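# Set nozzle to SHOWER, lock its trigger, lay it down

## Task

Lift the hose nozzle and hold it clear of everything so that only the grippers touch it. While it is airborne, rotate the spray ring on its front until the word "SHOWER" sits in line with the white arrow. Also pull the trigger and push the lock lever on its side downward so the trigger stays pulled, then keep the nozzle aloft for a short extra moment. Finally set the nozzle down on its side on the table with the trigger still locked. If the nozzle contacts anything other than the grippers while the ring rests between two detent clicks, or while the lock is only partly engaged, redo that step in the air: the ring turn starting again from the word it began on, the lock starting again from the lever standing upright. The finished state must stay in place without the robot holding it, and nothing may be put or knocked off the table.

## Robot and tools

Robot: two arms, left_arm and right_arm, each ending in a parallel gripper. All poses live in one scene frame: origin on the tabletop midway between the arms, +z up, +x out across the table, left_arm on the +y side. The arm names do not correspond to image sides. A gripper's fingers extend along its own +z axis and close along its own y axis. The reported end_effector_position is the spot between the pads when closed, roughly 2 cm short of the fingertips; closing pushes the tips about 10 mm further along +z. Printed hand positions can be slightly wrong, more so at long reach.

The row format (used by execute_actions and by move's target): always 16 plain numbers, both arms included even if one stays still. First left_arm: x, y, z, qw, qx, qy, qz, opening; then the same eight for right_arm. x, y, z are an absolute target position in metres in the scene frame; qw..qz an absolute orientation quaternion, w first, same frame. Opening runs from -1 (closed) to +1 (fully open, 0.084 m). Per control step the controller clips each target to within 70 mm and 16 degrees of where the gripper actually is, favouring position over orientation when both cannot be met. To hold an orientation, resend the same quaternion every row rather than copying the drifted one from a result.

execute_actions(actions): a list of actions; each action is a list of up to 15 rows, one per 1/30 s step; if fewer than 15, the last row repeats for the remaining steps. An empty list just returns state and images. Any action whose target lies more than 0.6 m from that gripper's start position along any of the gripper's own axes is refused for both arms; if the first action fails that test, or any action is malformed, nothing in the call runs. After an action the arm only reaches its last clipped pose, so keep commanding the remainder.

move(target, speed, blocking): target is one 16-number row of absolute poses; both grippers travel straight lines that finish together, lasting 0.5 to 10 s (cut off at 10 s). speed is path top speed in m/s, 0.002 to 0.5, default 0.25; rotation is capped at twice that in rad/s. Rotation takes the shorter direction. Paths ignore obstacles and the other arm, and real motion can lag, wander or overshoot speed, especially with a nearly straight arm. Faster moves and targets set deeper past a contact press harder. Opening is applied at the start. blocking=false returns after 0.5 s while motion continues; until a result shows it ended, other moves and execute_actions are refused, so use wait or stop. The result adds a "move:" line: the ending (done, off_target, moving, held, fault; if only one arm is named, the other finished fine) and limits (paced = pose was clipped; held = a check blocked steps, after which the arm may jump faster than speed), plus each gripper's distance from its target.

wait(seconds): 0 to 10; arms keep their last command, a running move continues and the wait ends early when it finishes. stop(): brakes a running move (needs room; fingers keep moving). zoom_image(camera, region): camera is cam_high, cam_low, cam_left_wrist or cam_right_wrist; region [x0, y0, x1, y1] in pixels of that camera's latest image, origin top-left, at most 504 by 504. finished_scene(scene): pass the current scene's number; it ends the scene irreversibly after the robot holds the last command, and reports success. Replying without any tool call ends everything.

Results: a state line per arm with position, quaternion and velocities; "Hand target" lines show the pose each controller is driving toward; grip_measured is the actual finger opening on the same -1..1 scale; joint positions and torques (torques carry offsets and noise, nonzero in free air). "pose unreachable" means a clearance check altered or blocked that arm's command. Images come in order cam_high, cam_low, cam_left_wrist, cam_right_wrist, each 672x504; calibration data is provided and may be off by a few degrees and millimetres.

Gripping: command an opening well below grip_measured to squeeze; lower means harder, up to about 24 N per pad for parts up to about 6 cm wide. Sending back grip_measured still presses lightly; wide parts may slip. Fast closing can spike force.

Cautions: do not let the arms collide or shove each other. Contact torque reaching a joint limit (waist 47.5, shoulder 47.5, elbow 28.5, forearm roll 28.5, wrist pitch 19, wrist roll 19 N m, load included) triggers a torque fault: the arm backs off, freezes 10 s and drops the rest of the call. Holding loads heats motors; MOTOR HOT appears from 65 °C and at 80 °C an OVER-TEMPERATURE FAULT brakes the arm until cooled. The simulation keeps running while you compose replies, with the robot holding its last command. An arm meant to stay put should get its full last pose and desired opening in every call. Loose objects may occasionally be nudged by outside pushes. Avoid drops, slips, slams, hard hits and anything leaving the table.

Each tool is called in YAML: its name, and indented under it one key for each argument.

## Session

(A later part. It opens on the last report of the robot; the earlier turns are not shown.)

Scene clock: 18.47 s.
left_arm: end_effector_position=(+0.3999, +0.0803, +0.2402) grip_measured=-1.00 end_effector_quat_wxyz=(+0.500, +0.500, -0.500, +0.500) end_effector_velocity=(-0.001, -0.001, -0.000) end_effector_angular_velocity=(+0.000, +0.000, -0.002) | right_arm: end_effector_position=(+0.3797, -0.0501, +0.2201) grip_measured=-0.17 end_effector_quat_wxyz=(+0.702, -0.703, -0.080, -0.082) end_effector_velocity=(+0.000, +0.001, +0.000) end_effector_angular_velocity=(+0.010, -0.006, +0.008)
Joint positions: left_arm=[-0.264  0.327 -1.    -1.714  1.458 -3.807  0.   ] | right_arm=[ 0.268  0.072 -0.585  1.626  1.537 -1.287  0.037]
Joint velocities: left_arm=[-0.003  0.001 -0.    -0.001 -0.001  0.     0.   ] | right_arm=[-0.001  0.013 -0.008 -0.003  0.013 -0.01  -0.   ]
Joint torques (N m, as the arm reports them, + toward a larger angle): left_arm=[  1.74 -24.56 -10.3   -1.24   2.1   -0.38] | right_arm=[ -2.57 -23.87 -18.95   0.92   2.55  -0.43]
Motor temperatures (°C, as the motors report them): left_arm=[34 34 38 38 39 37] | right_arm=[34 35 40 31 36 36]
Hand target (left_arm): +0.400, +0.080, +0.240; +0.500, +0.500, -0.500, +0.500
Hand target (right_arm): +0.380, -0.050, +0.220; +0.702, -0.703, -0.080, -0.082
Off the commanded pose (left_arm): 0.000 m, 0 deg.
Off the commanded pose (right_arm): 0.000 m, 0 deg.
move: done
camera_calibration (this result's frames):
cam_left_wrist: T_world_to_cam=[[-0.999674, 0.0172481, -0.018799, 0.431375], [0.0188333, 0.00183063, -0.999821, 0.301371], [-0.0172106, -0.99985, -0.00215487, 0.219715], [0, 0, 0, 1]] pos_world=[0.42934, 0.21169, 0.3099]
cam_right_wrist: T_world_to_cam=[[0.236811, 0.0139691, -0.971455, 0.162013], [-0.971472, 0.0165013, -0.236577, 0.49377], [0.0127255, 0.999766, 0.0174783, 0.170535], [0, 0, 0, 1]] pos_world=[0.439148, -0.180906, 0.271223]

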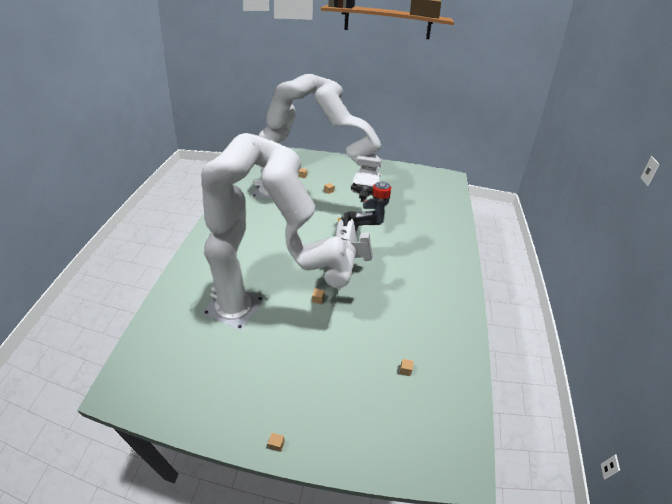

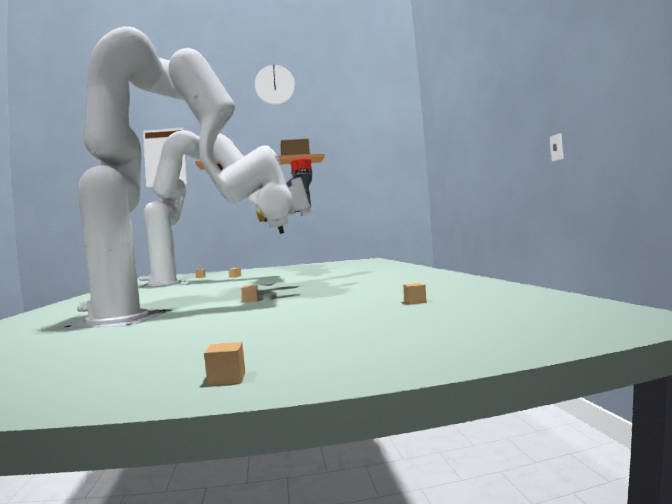

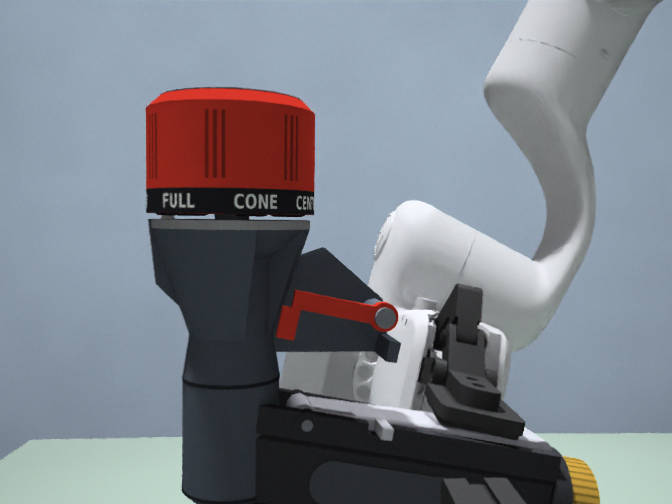

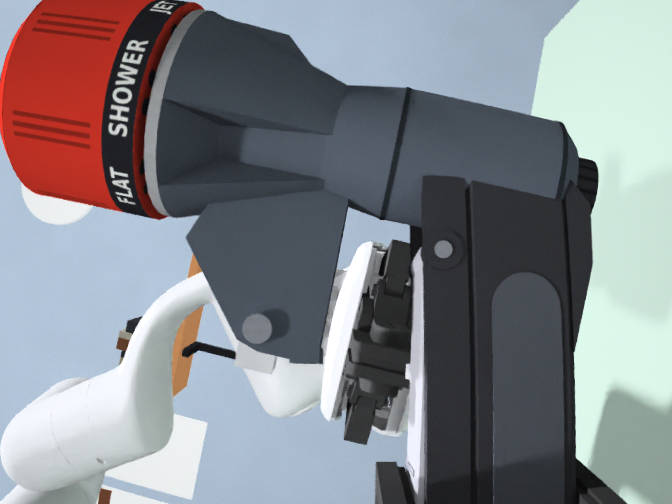

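move:
  target: [0.428,0.04,0.311,0.5,0.5,-0.5,0.5,-1,0.38,-0.05,0.22,0.7026,-0.7026,-0.08,-0.08,-1]
  speed: 0.15

move:
  target: [0.428,0.003,0.311,0.5,0.5,-0.5,0.5,-1,0.38,-0.05,0.22,0.7026,-0.7026,-0.08,-0.08,-1]
  speed: 0.03

move:
  target: [0.432,0.003,0.284,0.5,0.5,-0.5,0.5,-1,0.38,-0.05,0.22,0.7026,-0.7026,-0.08,-0.08,-1]
  speed: 0.015

Scene clock: 20.87 s.
left_arm: end_effector_position=(+0.4278, +0.0402, +0.3108) grip_measured=-1.00 end_effector_quat_wxyz=(+0.500, +0.500, -0.500, +0.500) end_effector_velocity=(+0.001, -0.002, +0.003) end_effector_angular_velocity=(+0.000, -0.003, -0.002) | right_arm: end_effector_position=(+0.3800, -0.0500, +0.2200) grip_measured=-0.17 end_effector_quat_wxyz=(+0.703, -0.703, -0.080, -0.080) end_effector_velocity=(+0.001, +0.000, +0.000) end_effector_angular_velocity=(+0.000, -0.002, +0.000)
Joint positions: left_arm=[-0.346  0.286 -1.15  -1.745  1.371 -3.988  0.   ] | right_arm=[ 0.268  0.076 -0.589  1.624  1.541 -1.285  0.037]
Joint velocities: left_arm=[-0.003  0.001 -0.009  0.001 -0.002 -0.006  0.   ] | right_arm=[ 0.     0.    -0.002  0.     0.    -0.    -0.   ]
Joint torques (N m, as the arm reports them, + toward a larger angle): left_arm=[  1.51 -25.84 -11.37  -1.15   1.9   -0.32] | right_arm=[ -2.5  -23.27 -18.97   1.33   2.5   -0.55]
Motor temperatures (°C, as the motors report them): left_arm=[34 34 38 38 39 37] | right_arm=[34 35 40 31 36 36]
Hand target (left_arm): +0.428, +0.040, +0.311; +0.500, +0.500, -0.500, +0.500
Hand target (right_arm): +0.380, -0.050, +0.220; +0.703, -0.703, -0.080, -0.080
Off the commanded pose (left_arm): 0.000 m, 0 deg.
Off the commanded pose (right_arm): 0.000 m, 0 deg.
move: done
camera_calibration (this result's frames):
cam_left_wrist: T_world_to_cam=[[-0.999696, 0.0165827, -0.0182725, 0.461215], [0.0183051, 0.00181991, -0.999831, 0.371748], [-0.0165467, -0.999861, -0.0021229, 0.180031], [0, 0, 0, 1]] pos_world=[0.457249, 0.171682, 0.380495]
cam_right_wrist: T_world_to_cam=[[0.23457, 0.0164711, -0.97196, 0.16293], [-0.972052, 0.0138177, -0.234358, 0.493676], [0.00957009, 0.999769, 0.019252, 0.171192], [0, 0, 0, 1]] pos_world=[0.440023, -0.180658, 0.270763]

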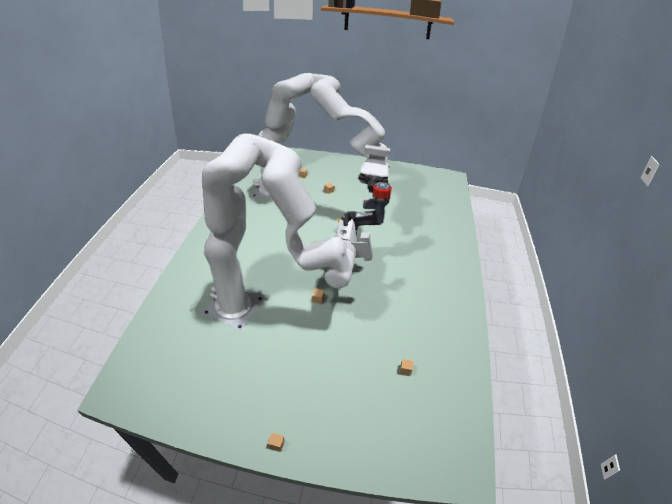

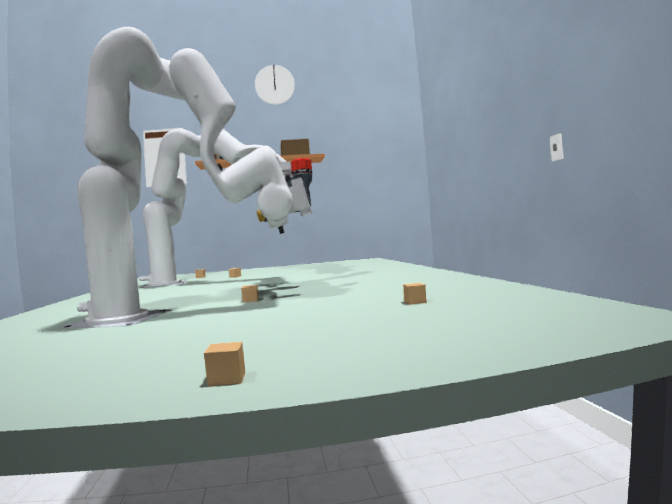

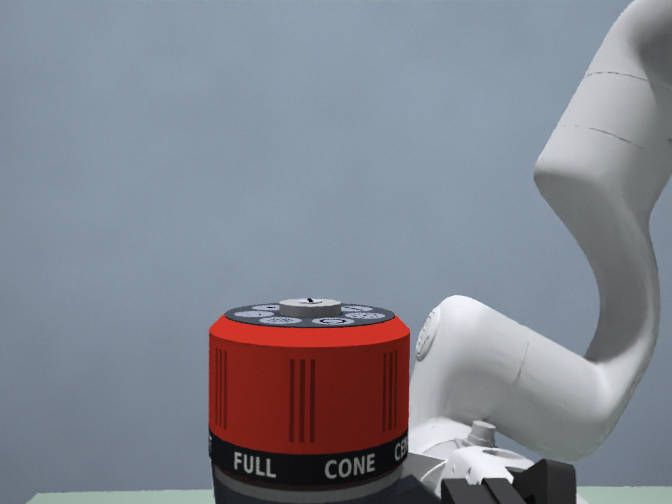

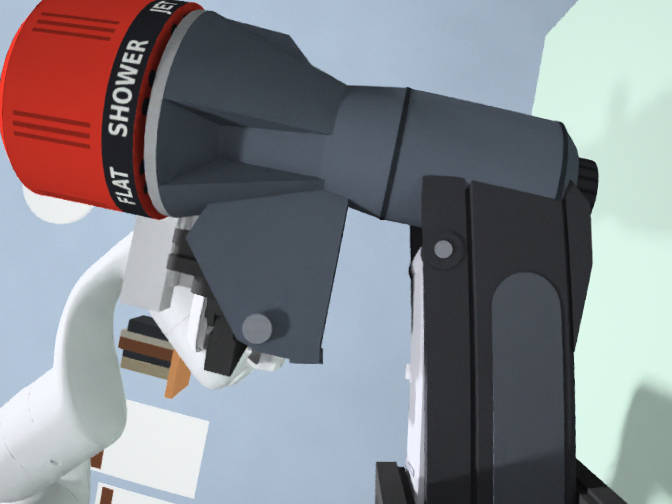

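Scene clock: 22.47 s.
left_arm: end_effector_position=(+0.4280, +0.0033, +0.3111) grip_measured=-1.00 end_effector_quat_wxyz=(+0.500, +0.500, -0.500, +0.500) end_effector_velocity=(+0.001, -0.001, +0.000) end_effector_angular_velocity=(+0.000, -0.001, +0.002) | right_arm: end_effector_position=(+0.3800, -0.0500, +0.2200) grip_measured=-0.17 end_effector_quat_wxyz=(+0.703, -0.703, -0.080, -0.080) end_effector_velocity=(-0.001, -0.000, -0.001) end_effector_angular_velocity=(-0.000, +0.002, +0.000)
Joint positions: left_arm=[-0.424  0.32  -1.199 -1.795  1.309 -3.991  0.   ] | right_arm=[ 0.268  0.076 -0.589  1.624  1.541 -1.285  0.037]
Joint velocities: left_arm=[-0.003  0.002 -0.004 -0.003 -0.004 -0.     0.   ] | right_arm=[-0.     0.001  0.001 -0.     0.     0.    -0.   ]
Joint torques (N m, as the arm reports them, + toward a larger angle): left_arm=[  1.61 -26.91 -11.61  -0.98   1.9   -0.38] | right_arm=[ -2.32 -24.05 -18.96   1.24   2.68  -0.31]
Motor temperatures (°C, as the motors report them): left_arm=[34 34 38 38 39 37] | right_arm=[34 35 40 31 36 36]
Hand target (left_arm): +0.428, +0.003, +0.311; +0.500, +0.500, -0.500, +0.500
Hand target (right_arm): +0.380, -0.050, +0.220; +0.703, -0.703, -0.080, -0.080
Off the commanded pose (left_arm): 0.000 m, 0 deg.
Off the commanded pose (right_arm): 0.000 m, 0 deg.
move: done
camera_calibration (this result's frames):
cam_left_wrist: T_world_to_cam=[[-0.999677, 0.0171647, -0.0187256, 0.462114], [0.0187655, 0.00216669, -0.999822, 0.371895], [-0.017121, -0.99985, -0.0024881, 0.143427], [0, 0, 0, 1]] pos_world=[0.457442, 0.134667, 0.380839]
cam_right_wrist: T_world_to_cam=[[0.234564, 0.0164684, -0.971961, 0.16293], [-0.972054, 0.0138076, -0.234353, 0.493677], [0.00956101, 0.999769, 0.0192469, 0.171198], [0, 0, 0, 1]] pos_world=[0.440026, -0.180658, 0.270761]

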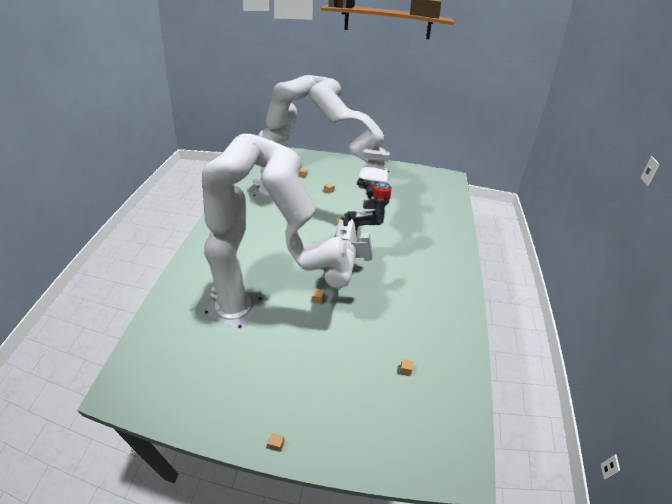

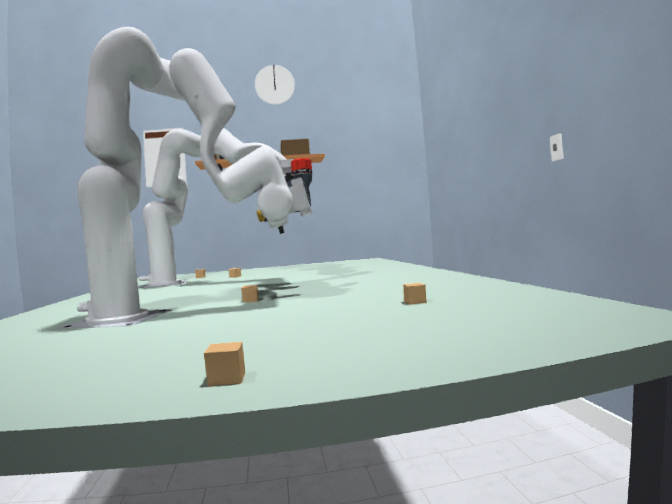

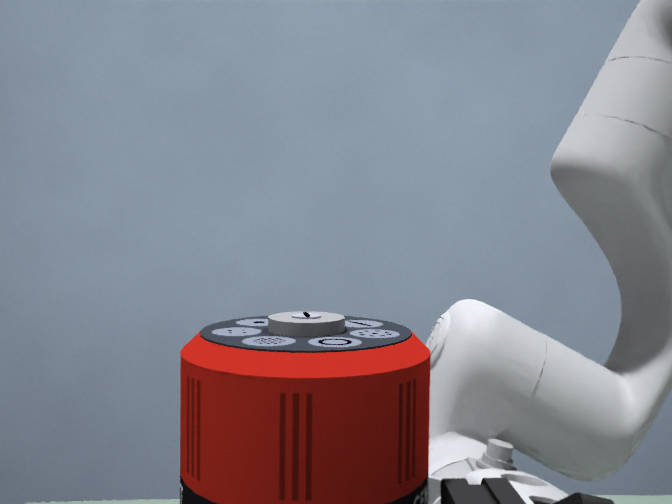

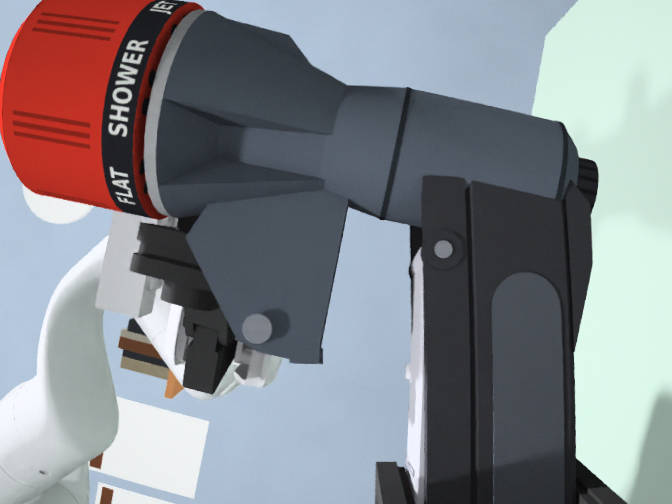

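Scene clock: 24.57 s.
left_arm: end_effector_position=(+0.4320, +0.0030, +0.2841) grip_measured=-1.00 end_effector_quat_wxyz=(+0.500, +0.500, -0.500, +0.500) end_effector_velocity=(+0.000, -0.000, -0.000) end_effector_angular_velocity=(-0.002, -0.003, -0.001) | right_arm: end_effector_position=(+0.3800, -0.0500, +0.2201) grip_measured=-0.17 end_effector_quat_wxyz=(+0.703, -0.703, -0.080, -0.080) end_effector_velocity=(+0.000, -0.000, -0.000) end_effector_angular_velocity=(-0.001, -0.000, +0.000)
Joint positions: left_arm=[-0.42   0.379 -1.208 -1.804  1.324 -3.941  0.   ] | right_arm=[ 0.268  0.076 -0.59   1.624  1.541 -1.285  0.037]
Joint velocities: left_arm=[ 0.     0.003 -0.003 -0.001  0.002  0.004  0.   ] | right_arm=[-0. -0. -0. -0. -0. -0. -0.]
Joint torques (N m, as the arm reports them, + toward a larger angle): left_arm=[  1.21 -26.94 -11.09  -0.79   2.01  -0.36] | right_arm=[ -2.86 -24.19 -19.69   1.67   2.61  -0.23]
Motor temperatures (°C, as the motors report them): left_arm=[34 34 38 38 39 37] | right_arm=[34 35 40 31 36 36]
Hand target (left_arm): +0.432, +0.003, +0.284; +0.500, +0.500, -0.500, +0.500
Hand target (right_arm): +0.380, -0.050, +0.220; +0.703, -0.703, -0.080, -0.080
Off the commanded pose (left_arm): 0.000 m, 0 deg.
Off the commanded pose (right_arm): 0.000 m, 0 deg.
move: done
camera_calibration (this result's frames):
cam_left_wrist: T_world_to_cam=[[-0.999676, 0.0173663, -0.0185881, 0.465545], [0.0186351, 0.00255178, -0.999823, 0.344904], [-0.0173158, -0.999846, -0.00287458, 0.143336], [0, 0, 0, 1]] pos_world=[0.461449, 0.134349, 0.353909]
cam_right_wrist: T_world_to_cam=[[0.23471, 0.0165585, -0.971924, 0.16293], [-0.972018, 0.0138486, -0.234497, 0.493747], [0.00957686, 0.999767, 0.0193456, 0.171166], [0, 0, 0, 1]] pos_world=[0.440051, -0.180661, 0.270826]

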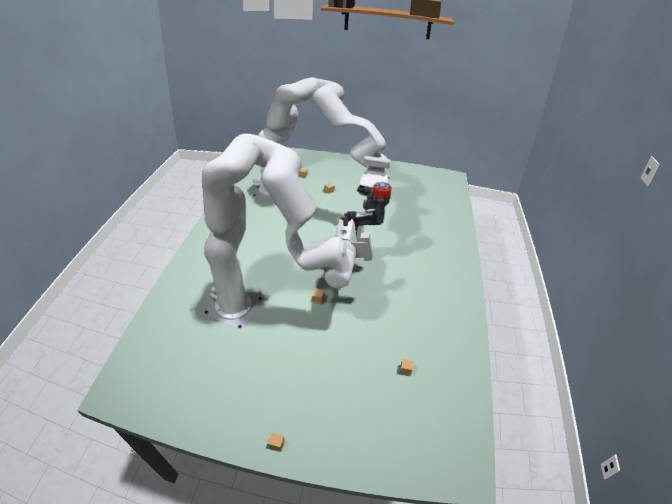

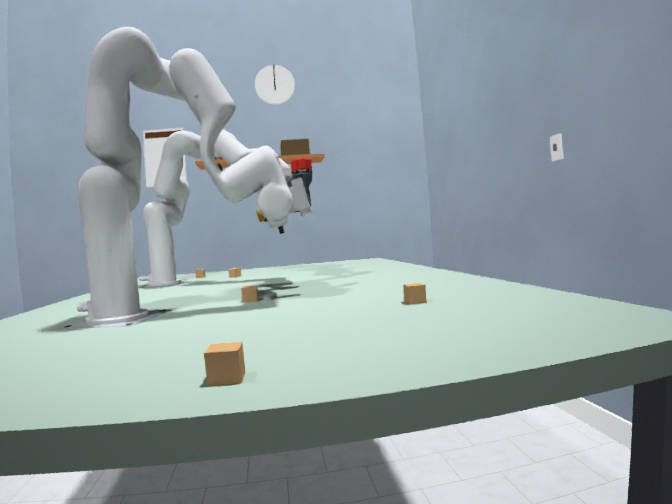

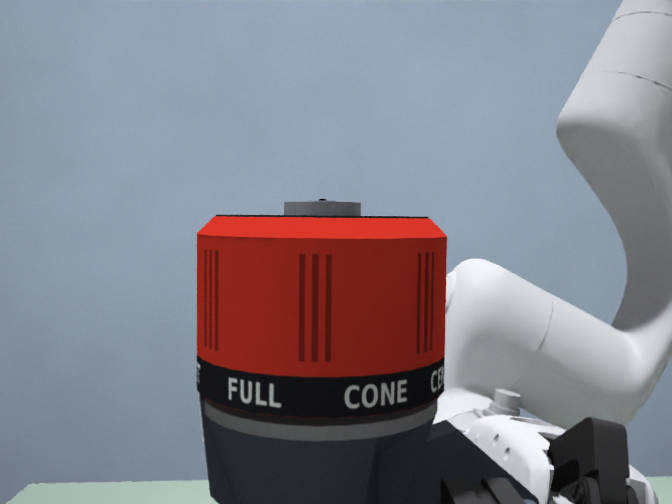

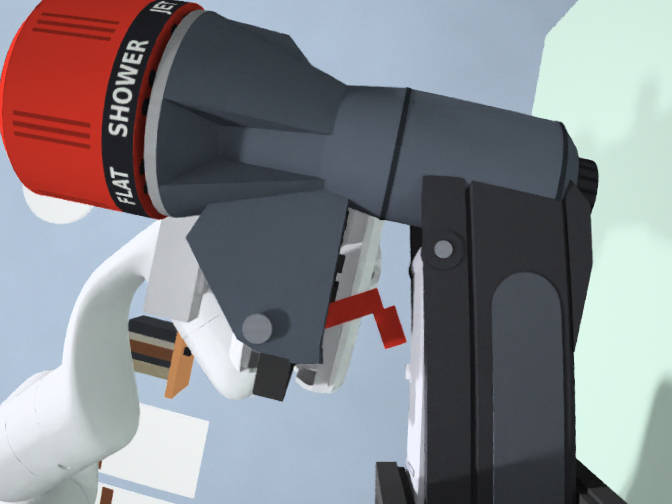

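move:
  target: [0.428,0.003,0.274,0.5,0.5,-0.5,0.5,-1,0.38,-0.05,0.22,0.7026,-0.7026,-0.08,-0.08,-1]
  speed: 0.012

Scene clock: 26.80 s.
left_arm: end_effector_position=(+0.4281, +0.0030, +0.2741) grip_measured=-1.00 end_effector_quat_wxyz=(+0.500, +0.500, -0.500, +0.500) end_effector_velocity=(-0.000, +0.000, -0.001) end_effector_angular_velocity=(-0.000, -0.002, +0.001) | right_arm: end_effector_position=(+0.3800, -0.0500, +0.2200) grip_measured=-0.17 end_effector_quat_wxyz=(+0.703, -0.703, -0.080, -0.080) end_effector_velocity=(+0.000, +0.000, -0.000) end_effector_angular_velocity=(+0.000, +0.000, -0.000)
Joint positions: left_arm=[-0.422  0.387 -1.191 -1.811  1.328 -3.916  0.   ] | right_arm=[ 0.268  0.076 -0.59   1.624  1.541 -1.285  0.037]
Joint velocities: left_arm=[-0.     0.001  0.003 -0.002  0.     0.006  0.   ] | right_arm=[ 0.     0.001 -0.001  0.    -0.     0.    -0.   ]
Joint torques (N m, as the arm reports them, + toward a larger angle): left_arm=[  1.46 -27.17 -10.99  -0.91   2.09  -0.4 ] | right_arm=[ -2.79 -23.86 -19.84   1.74   2.51  -0.31]
Motor temperatures (°C, as the motors report them): left_arm=[34 34 38 38 39 37] | right_arm=[34 35 40 31 36 36]
Hand target (left_arm): +0.428, +0.003, +0.274; +0.500, +0.500, -0.500, +0.500
Hand target (right_arm): +0.380, -0.050, +0.220; +0.703, -0.703, -0.080, -0.080
Off the commanded pose (left_arm): 0.000 m, 0 deg.
Off the commanded pose (right_arm): 0.000 m, 0 deg.
move: done
camera_calibration (this result's frames):
cam_left_wrist: T_world_to_cam=[[-0.999676, 0.0173401, -0.018636, 0.461472], [0.0186807, 0.0024227, -0.999823, 0.334997], [-0.0172919, -0.999847, -0.00274584, 0.143204], [0, 0, 0, 1]] pos_world=[0.457541, 0.134369, 0.343931]
cam_right_wrist: T_world_to_cam=[[0.234625, 0.0165029, -0.971946, 0.162929], [-0.972039, 0.0138264, -0.234413, 0.493708], [0.00957, 0.999768, 0.0192855, 0.171184], [0, 0, 0, 1]] pos_world=[0.440038, -0.18066, 0.270788]

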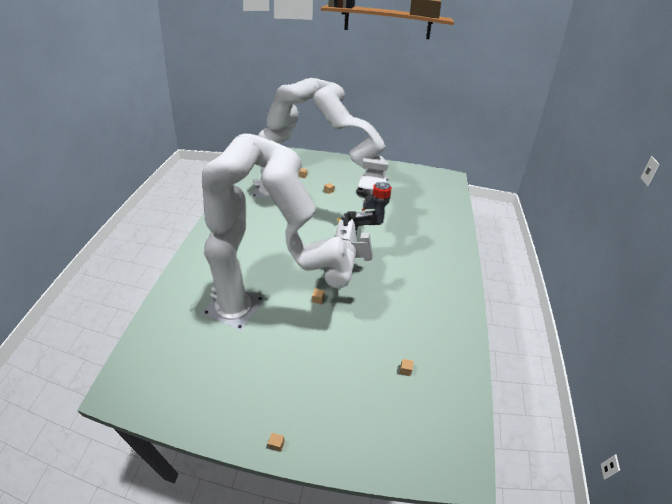

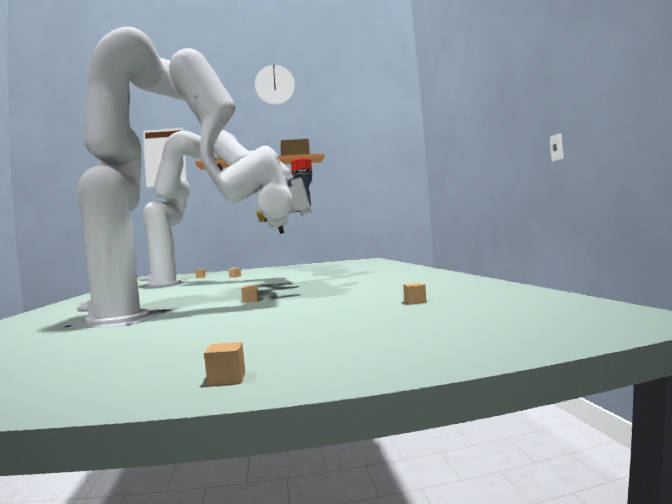

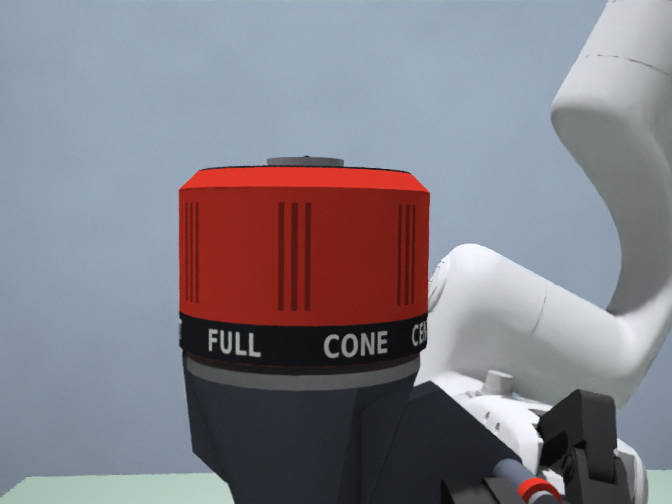

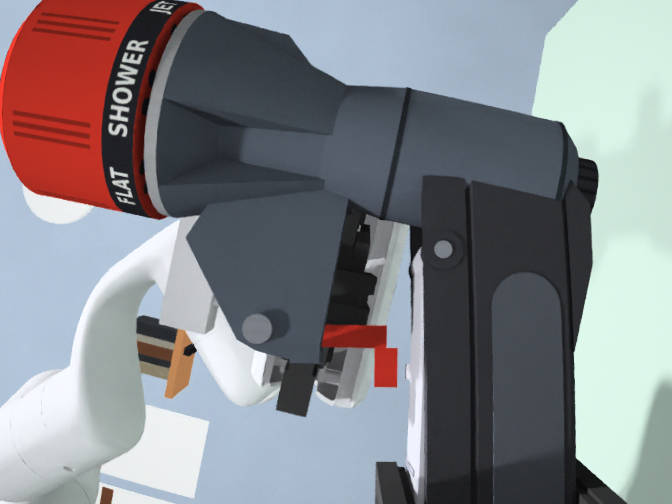

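move:
  target: [0.4255,0.003,0.273,0.5,0.5,-0.5,0.5,-1,0.38,-0.05,0.22,0.7026,-0.7026,-0.08,-0.08,-1]
  speed: 0.01

move:
  target: [0.434,0.06,0.275,0.5,0.5,-0.5,0.5,-1,0.38,-0.05,0.22,0.7026,-0.7026,-0.08,-0.08,-1]
  speed: 0.08

move:
  target: [0.44,0.15,0.36,0,0,1,0,1,0.36,-0.03,0.12,0.7026,-0.7026,-0.08,-0.08,-1]
  speed: 0.35

move:
  target: [0.447,0.072,0.35,0,0,1,0,1,0.36,0.04,0.12,0.7026,-0.7026,-0.08,-0.08,-1]
  speed: 0.2

Scene clock: 29.13 s.
left_arm: end_effector_position=(+0.4260, +0.0032, +0.2733) grip_measured=-1.00 end_effector_quat_wxyz=(+0.500, +0.500, -0.500, +0.500) end_effector_velocity=(-0.001, +0.000, -0.001) end_effector_angular_velocity=(+0.000, +0.000, +0.001) | right_arm: end_effector_position=(+0.3796, -0.0499, +0.2198) grip_measured=-0.17 end_effector_quat_wxyz=(+0.703, -0.703, -0.080, -0.080) end_effector_velocity=(-0.000, -0.000, -0.000) end_effector_angular_velocity=(-0.000, +0.001, -0.000)
Joint positions: left_arm=[-0.423  0.382 -1.182 -1.814  1.328 -3.911  0.   ] | right_arm=[ 0.268  0.076 -0.589  1.624  1.541 -1.285  0.037]
Joint velocities: left_arm=[-0.001 -0.003  0.005 -0.002 -0.001  0.003  0.   ] | right_arm=[-0.    -0.001  0.002  0.    -0.    -0.     0.   ]
Joint torques (N m, as the arm reports them, + toward a larger angle): left_arm=[  0.57 -26.88 -10.29  -0.4    2.49  -0.35] | right_arm=[ -3.31 -24.16 -21.04   2.38   2.18  -0.14]
Motor temperatures (°C, as the motors report them): left_arm=[34 35 39 38 39 37] | right_arm=[34 35 40 31 36 36]
Hand target (left_arm): +0.425, +0.003, +0.273; +0.500, +0.500, -0.500, +0.500
Hand target (right_arm): +0.380, -0.050, +0.220; +0.703, -0.703, -0.080, -0.080
Off the commanded pose (left_arm): 0.001 m, 0 deg.
Off the commanded pose (right_arm): 0.000 m, 0 deg.
move: done
camera_calibration (this result's frames):
cam_left_wrist: T_world_to_cam=[[-0.99968, 0.0164052, -0.0192397, 0.459572], [0.0192788, 0.00222744, -0.999812, 0.33393], [-0.0163593, -0.999863, -0.002543, 0.142899], [0, 0, 0, 1]] pos_world=[0.455325, 0.134596, 0.343073]
cam_right_wrist: T_world_to_cam=[[0.2341, 0.0166331, -0.97207, 0.163066], [-0.972173, 0.0130826, -0.2339, 0.493205], [0.00882675, 0.999776, 0.0192329, 0.171388], [0, 0, 0, 1]] pos_world=[0.439794, -0.180515, 0.270576]

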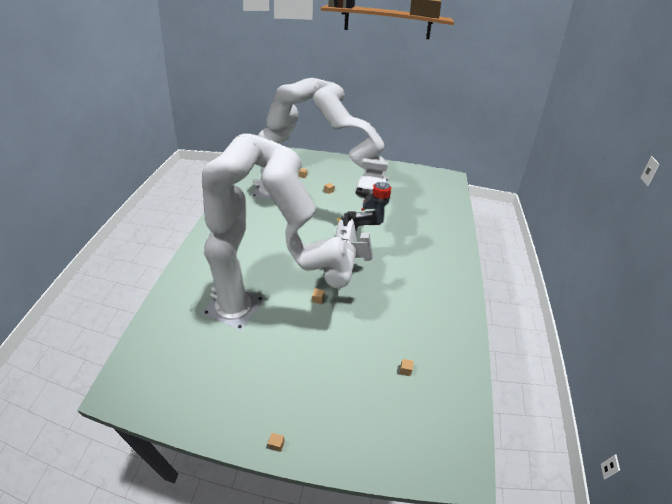

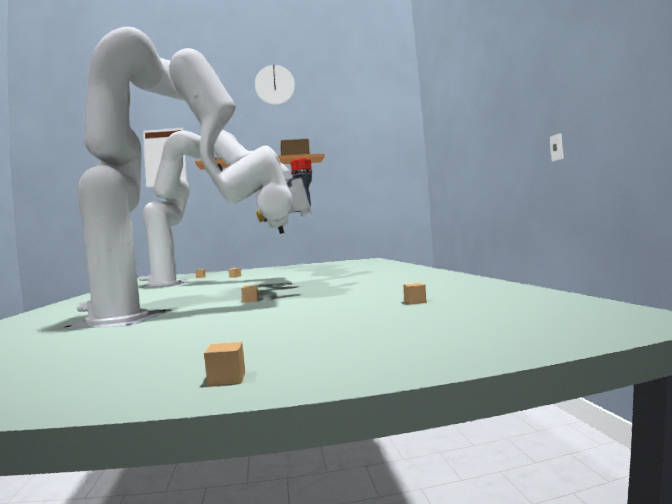

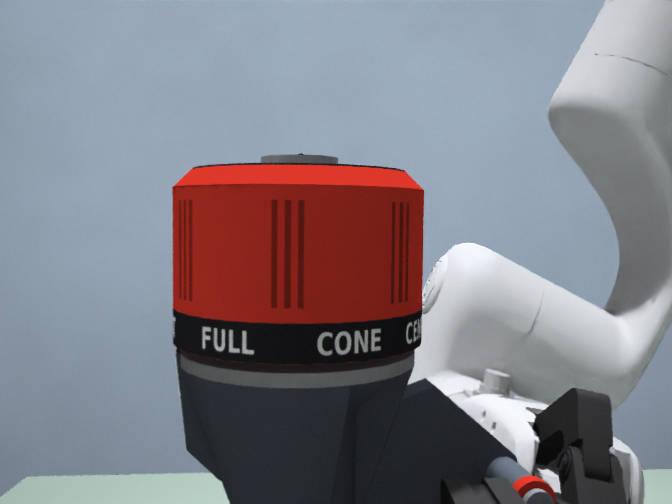

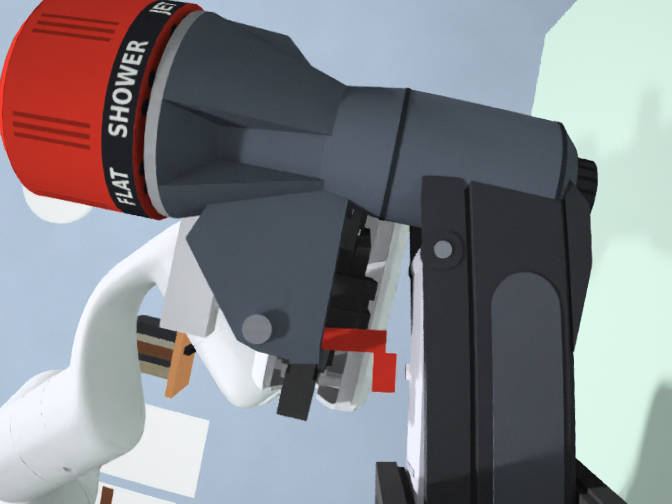

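Scene clock: 30.30 s.
left_arm: end_effector_position=(+0.4339, +0.0596, +0.2749) grip_measured=-1.00 end_effector_quat_wxyz=(+0.500, +0.500, -0.500, +0.500) end_effector_velocity=(+0.001, +0.003, +0.000) end_effector_angular_velocity=(-0.000, -0.000, +0.000) | right_arm: end_effector_position=(+0.3800, -0.0500, +0.2200) grip_measured=-0.17 end_effector_quat_wxyz=(+0.703, -0.703, -0.080, -0.080) end_effector_velocity=(-0.001, -0.000, -0.000) end_effector_angular_velocity=(+0.000, +0.001, -0.000)
Joint positions: left_arm=[-0.298  0.356 -1.147 -1.724  1.418 -3.92   0.   ] | right_arm=[ 0.268  0.076 -0.589  1.624  1.541 -1.285  0.037]
Joint velocities: left_arm=[ 0.007 -0.001  0.001  0.005  0.005 -0.     0.   ] | right_arm=[-0.    -0.001  0.002  0.    -0.     0.     0.   ]
Joint torques (N m, as the arm reports them, + toward a larger angle): left_arm=[  1.33 -26.38 -11.07  -1.18   1.96  -0.32] | right_arm=[ -2.04 -23.89 -19.01   0.9    2.55  -0.31]
Motor temperatures (°C, as the motors report them): left_arm=[34 35 39 38 39 37] | right_arm=[34 35 40 31 36 36]
Hand target (left_arm): +0.434, +0.060, +0.275; +0.500, +0.500, -0.500, +0.500
Hand target (right_arm): +0.380, -0.050, +0.220; +0.703, -0.703, -0.080, -0.080
Off the commanded pose (left_arm): 0.000 m, 0 deg.
Off the commanded pose (right_arm): 0.000 m, 0 deg.
move: done
camera_calibration (this result's frames):
cam_left_wrist: T_world_to_cam=[[-0.999671, 0.0174573, -0.018795, 0.46641], [0.0188397, 0.00240284, -0.99982, 0.335492], [-0.017409, -0.999845, -0.00273094, 0.199907], [0, 0, 0, 1]] pos_world=[0.463416, 0.190927, 0.344744]
cam_right_wrist: T_world_to_cam=[[0.234563, 0.0164666, -0.971961, 0.16293], [-0.972054, 0.0138058, -0.234352, 0.493676], [0.00955978, 0.999769, 0.0192448, 0.171198], [0, 0, 0, 1]] pos_world=[0.440025, -0.180657, 0.270761]

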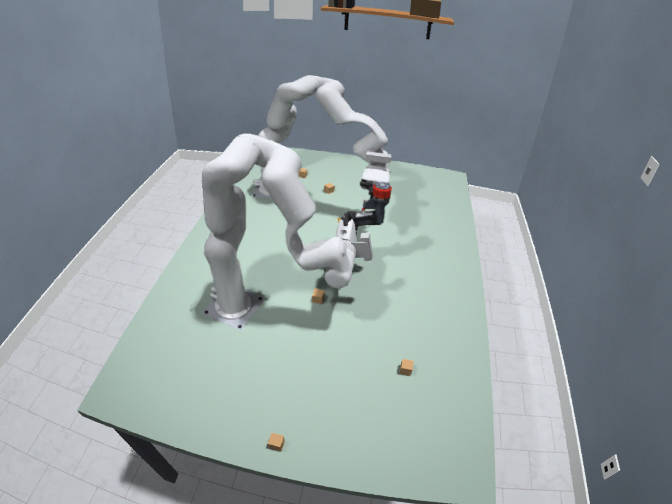

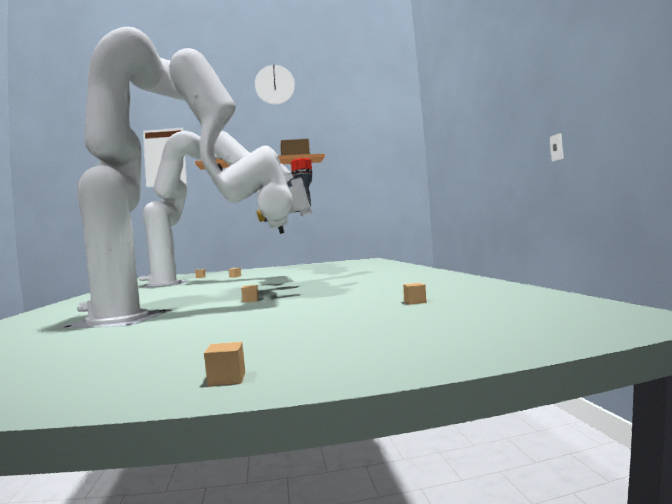

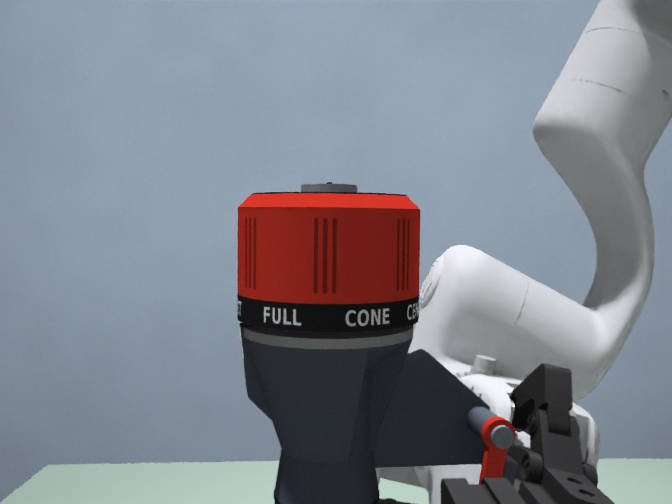

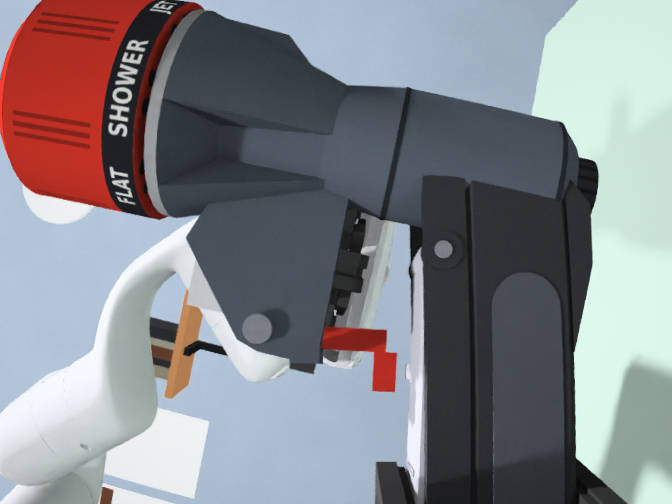

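Scene clock: 33.87 s.
left_arm: end_effector_position=(+0.4402, +0.1495, +0.3607) grip_measured=+1.00 end_effector_quat_wxyz=(-0.001, +0.002, +1.000, -0.002) end_effector_velocity=(+0.001, +0.001, +0.001) end_effector_angular_velocity=(+0.003, -0.015, -0.004) | right_arm: end_effector_position=(+0.3601, -0.0301, +0.1202) grip_measured=-0.17 end_effector_quat_wxyz=(+0.703, -0.703, -0.080, -0.080) end_effector_velocity=(+0.000, +0.000, -0.000) end_effector_angular_velocity=(+0.000, -0.001, +0.000)
Joint positions: left_arm=[-0.558  0.338 -1.959 -0.005  1.62  -3.614  0.084] | right_arm=[ 0.331  0.392 -0.625  1.692  1.542 -1.567  0.037]
Joint velocities: left_arm=[-0.002 -0.014  0.022  0.01  -0.02   0.002  0.   ] | right_arm=[ 0.     0.002 -0.002  0.     0.    -0.001 -0.   ]
Joint torques (N m, as the arm reports them, + toward a larger angle): left_arm=[  1.67 -27.08 -12.01  -0.58  -1.26  -0.41] | right_arm=[ -2.67 -26.84 -13.19   0.55   2.86  -0.4 ]
Motor temperatures (°C, as the motors report them): left_arm=[34 35 39 38 39 37] | right_arm=[34 35 40 31 36 36]
Hand target (left_arm): +0.440, +0.149, +0.361; +0.000, +0.003, +1.000, -0.002
Hand target (right_arm): +0.360, -0.030, +0.120; +0.703, -0.703, -0.080, -0.080
Off the commanded pose (left_arm): 0.001 m, 0 deg.
Off the commanded pose (right_arm): 0.000 m, 0 deg.
move: done
camera_calibration (this result's frames):
cam_left_wrist: T_world_to_cam=[[0.0232699, 0.999651, 0.0125412, -0.135741], [0.999729, -0.0232817, 0.0007992, -0.367952], [0.0010909, 0.0125192, -0.999921, 0.490408], [0, 0, 0, 1]] pos_world=[0.370476, 0.120988, 0.492365]
cam_right_wrist: T_world_to_cam=[[0.234702, 0.0166145, -0.971925, 0.0702029], [-0.972021, 0.013766, -0.23449, 0.450711], [0.00948357, 0.999767, 0.0193806, 0.153394], [0, 0, 0, 1]] pos_world=[0.420169, -0.160729, 0.170946]

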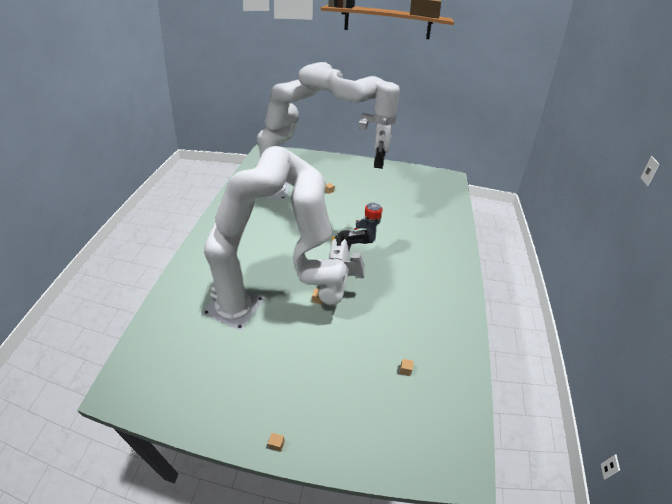

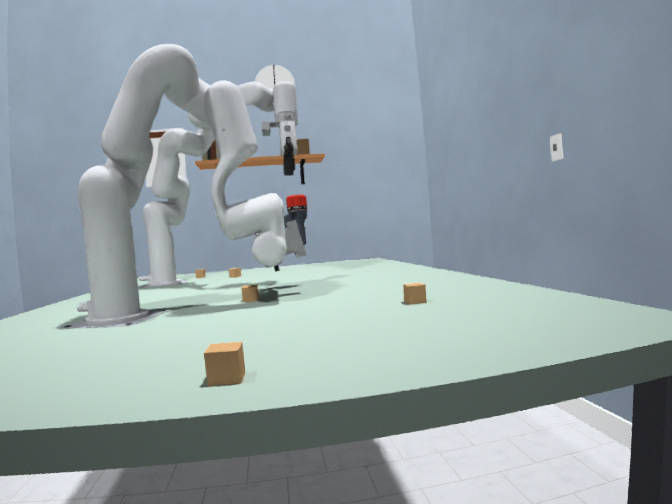

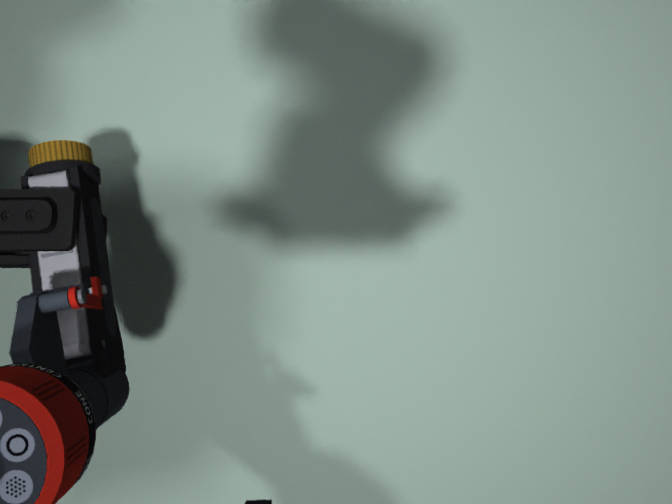

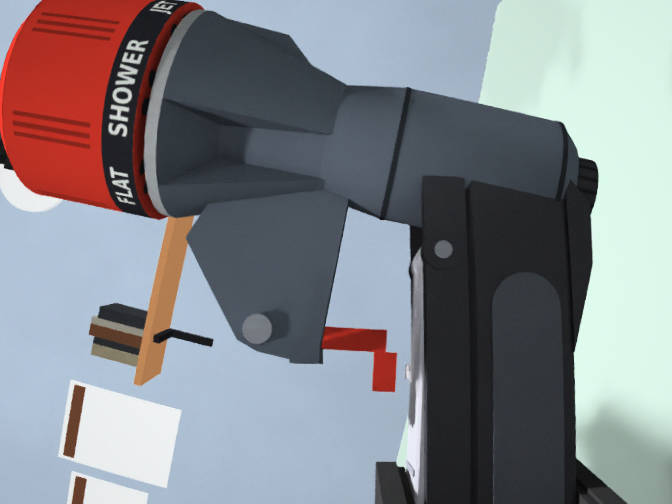

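Scene clock: 34.90 s.
left_arm: end_effector_position=(+0.4469, +0.0723, +0.3502) grip_measured=+1.00 end_effector_quat_wxyz=(+0.001, -0.000, +1.000, -0.001) end_effector_velocity=(+0.001, -0.002, +0.000) end_effector_angular_velocity=(+0.007, +0.011, +0.000) | right_arm: end_effector_position=(+0.3598, +0.0397, +0.1201) grip_measured=-0.17 end_effector_quat_wxyz=(+0.703, -0.702, -0.080, -0.080) end_effector_velocity=(+0.000, +0.002, -0.000) end_effector_angular_velocity=(+0.000, -0.001, -0.000)
Joint positions: left_arm=[-0.669  0.575 -2.287 -0.001  1.71  -3.729  0.084] | right_arm=[ 0.545  0.419 -0.678  1.899  1.486 -1.553  0.037]
Joint velocities: left_arm=[-0.002  0.043 -0.072  0.     0.042 -0.002 -0.   ] | right_arm=[ 0.005  0.002 -0.004  0.005 -0.002 -0.     0.   ]
Joint torques (N m, as the arm reports them, + toward a larger angle): left_arm=[  1.95 -31.3  -11.48  -0.4   -1.24  -0.4 ] | right_arm=[ -2.87 -28.96 -14.64   0.38   2.8   -0.3 ]
Motor temperatures (°C, as the motors report them): left_arm=[34 35 39 38 39 37] | right_arm=[34 35 39 31 36 36]
Hand target (left_arm): +0.447, +0.072, +0.350; -0.000, +0.000, +1.000, -0.000
Hand target (right_arm): +0.360, +0.040, +0.120; +0.703, -0.702, -0.080, -0.080
Off the commanded pose (left_arm): 0.000 m, 0 deg.
Off the commanded pose (right_arm): 0.000 m, 0 deg.
move: done
camera_calibration (this result's frames):
cam_left_wrist: T_world_to_cam=[[0.0185095, 0.999705, 0.0157366, -0.0575634], [0.999821, -0.0185691, 0.00364627, -0.377804], [0.00393741, 0.0156663, -0.99987, 0.479332], [0, 0, 0, 1]] pos_world=[0.376914, 0.0430216, 0.481553]
cam_right_wrist: T_world_to_cam=[[0.234404, 0.0166647, -0.971996, 0.0691466], [-0.97209, 0.0140397, -0.234186, 0.44936], [0.00974391, 0.999763, 0.0194906, 0.08353], [0, 0, 0, 1]] pos_world=[0.419796, -0.0909714, 0.170816]

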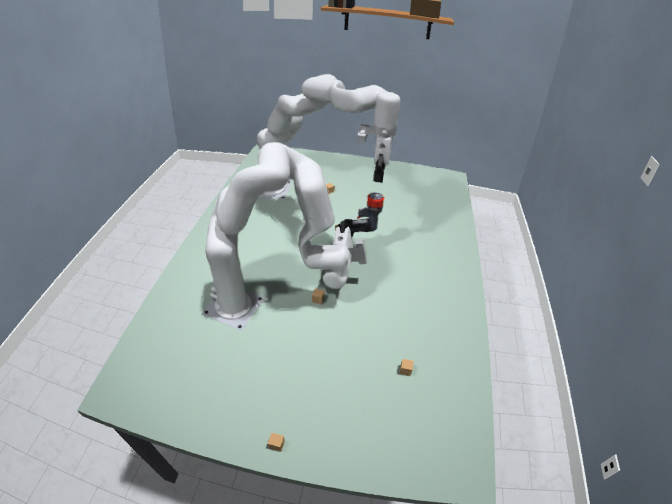

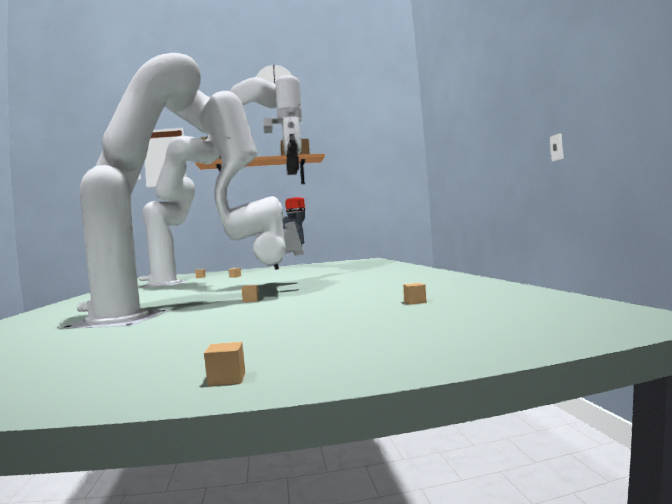

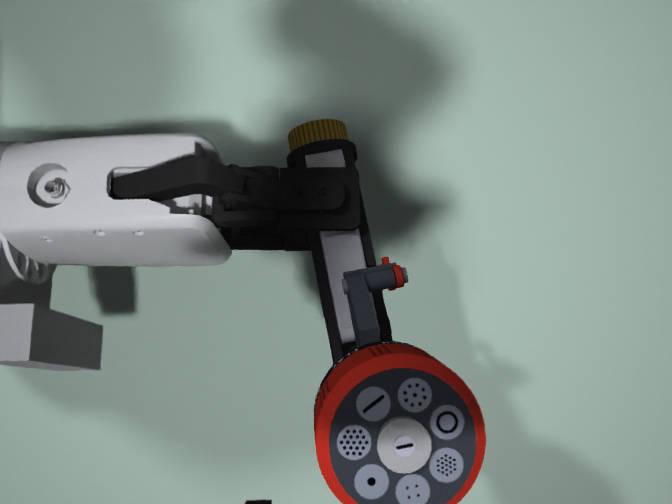

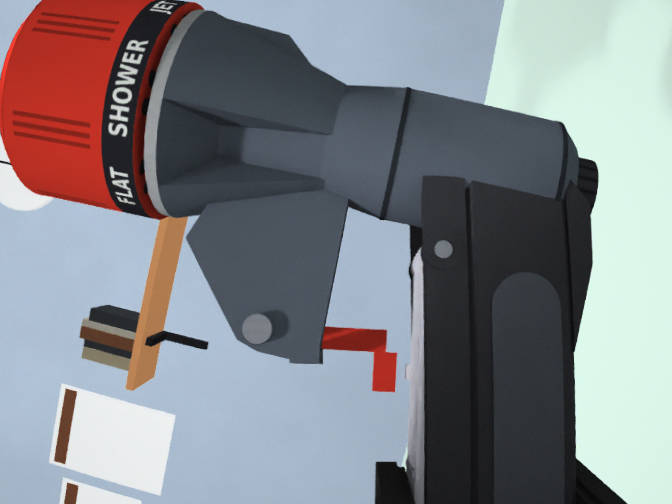

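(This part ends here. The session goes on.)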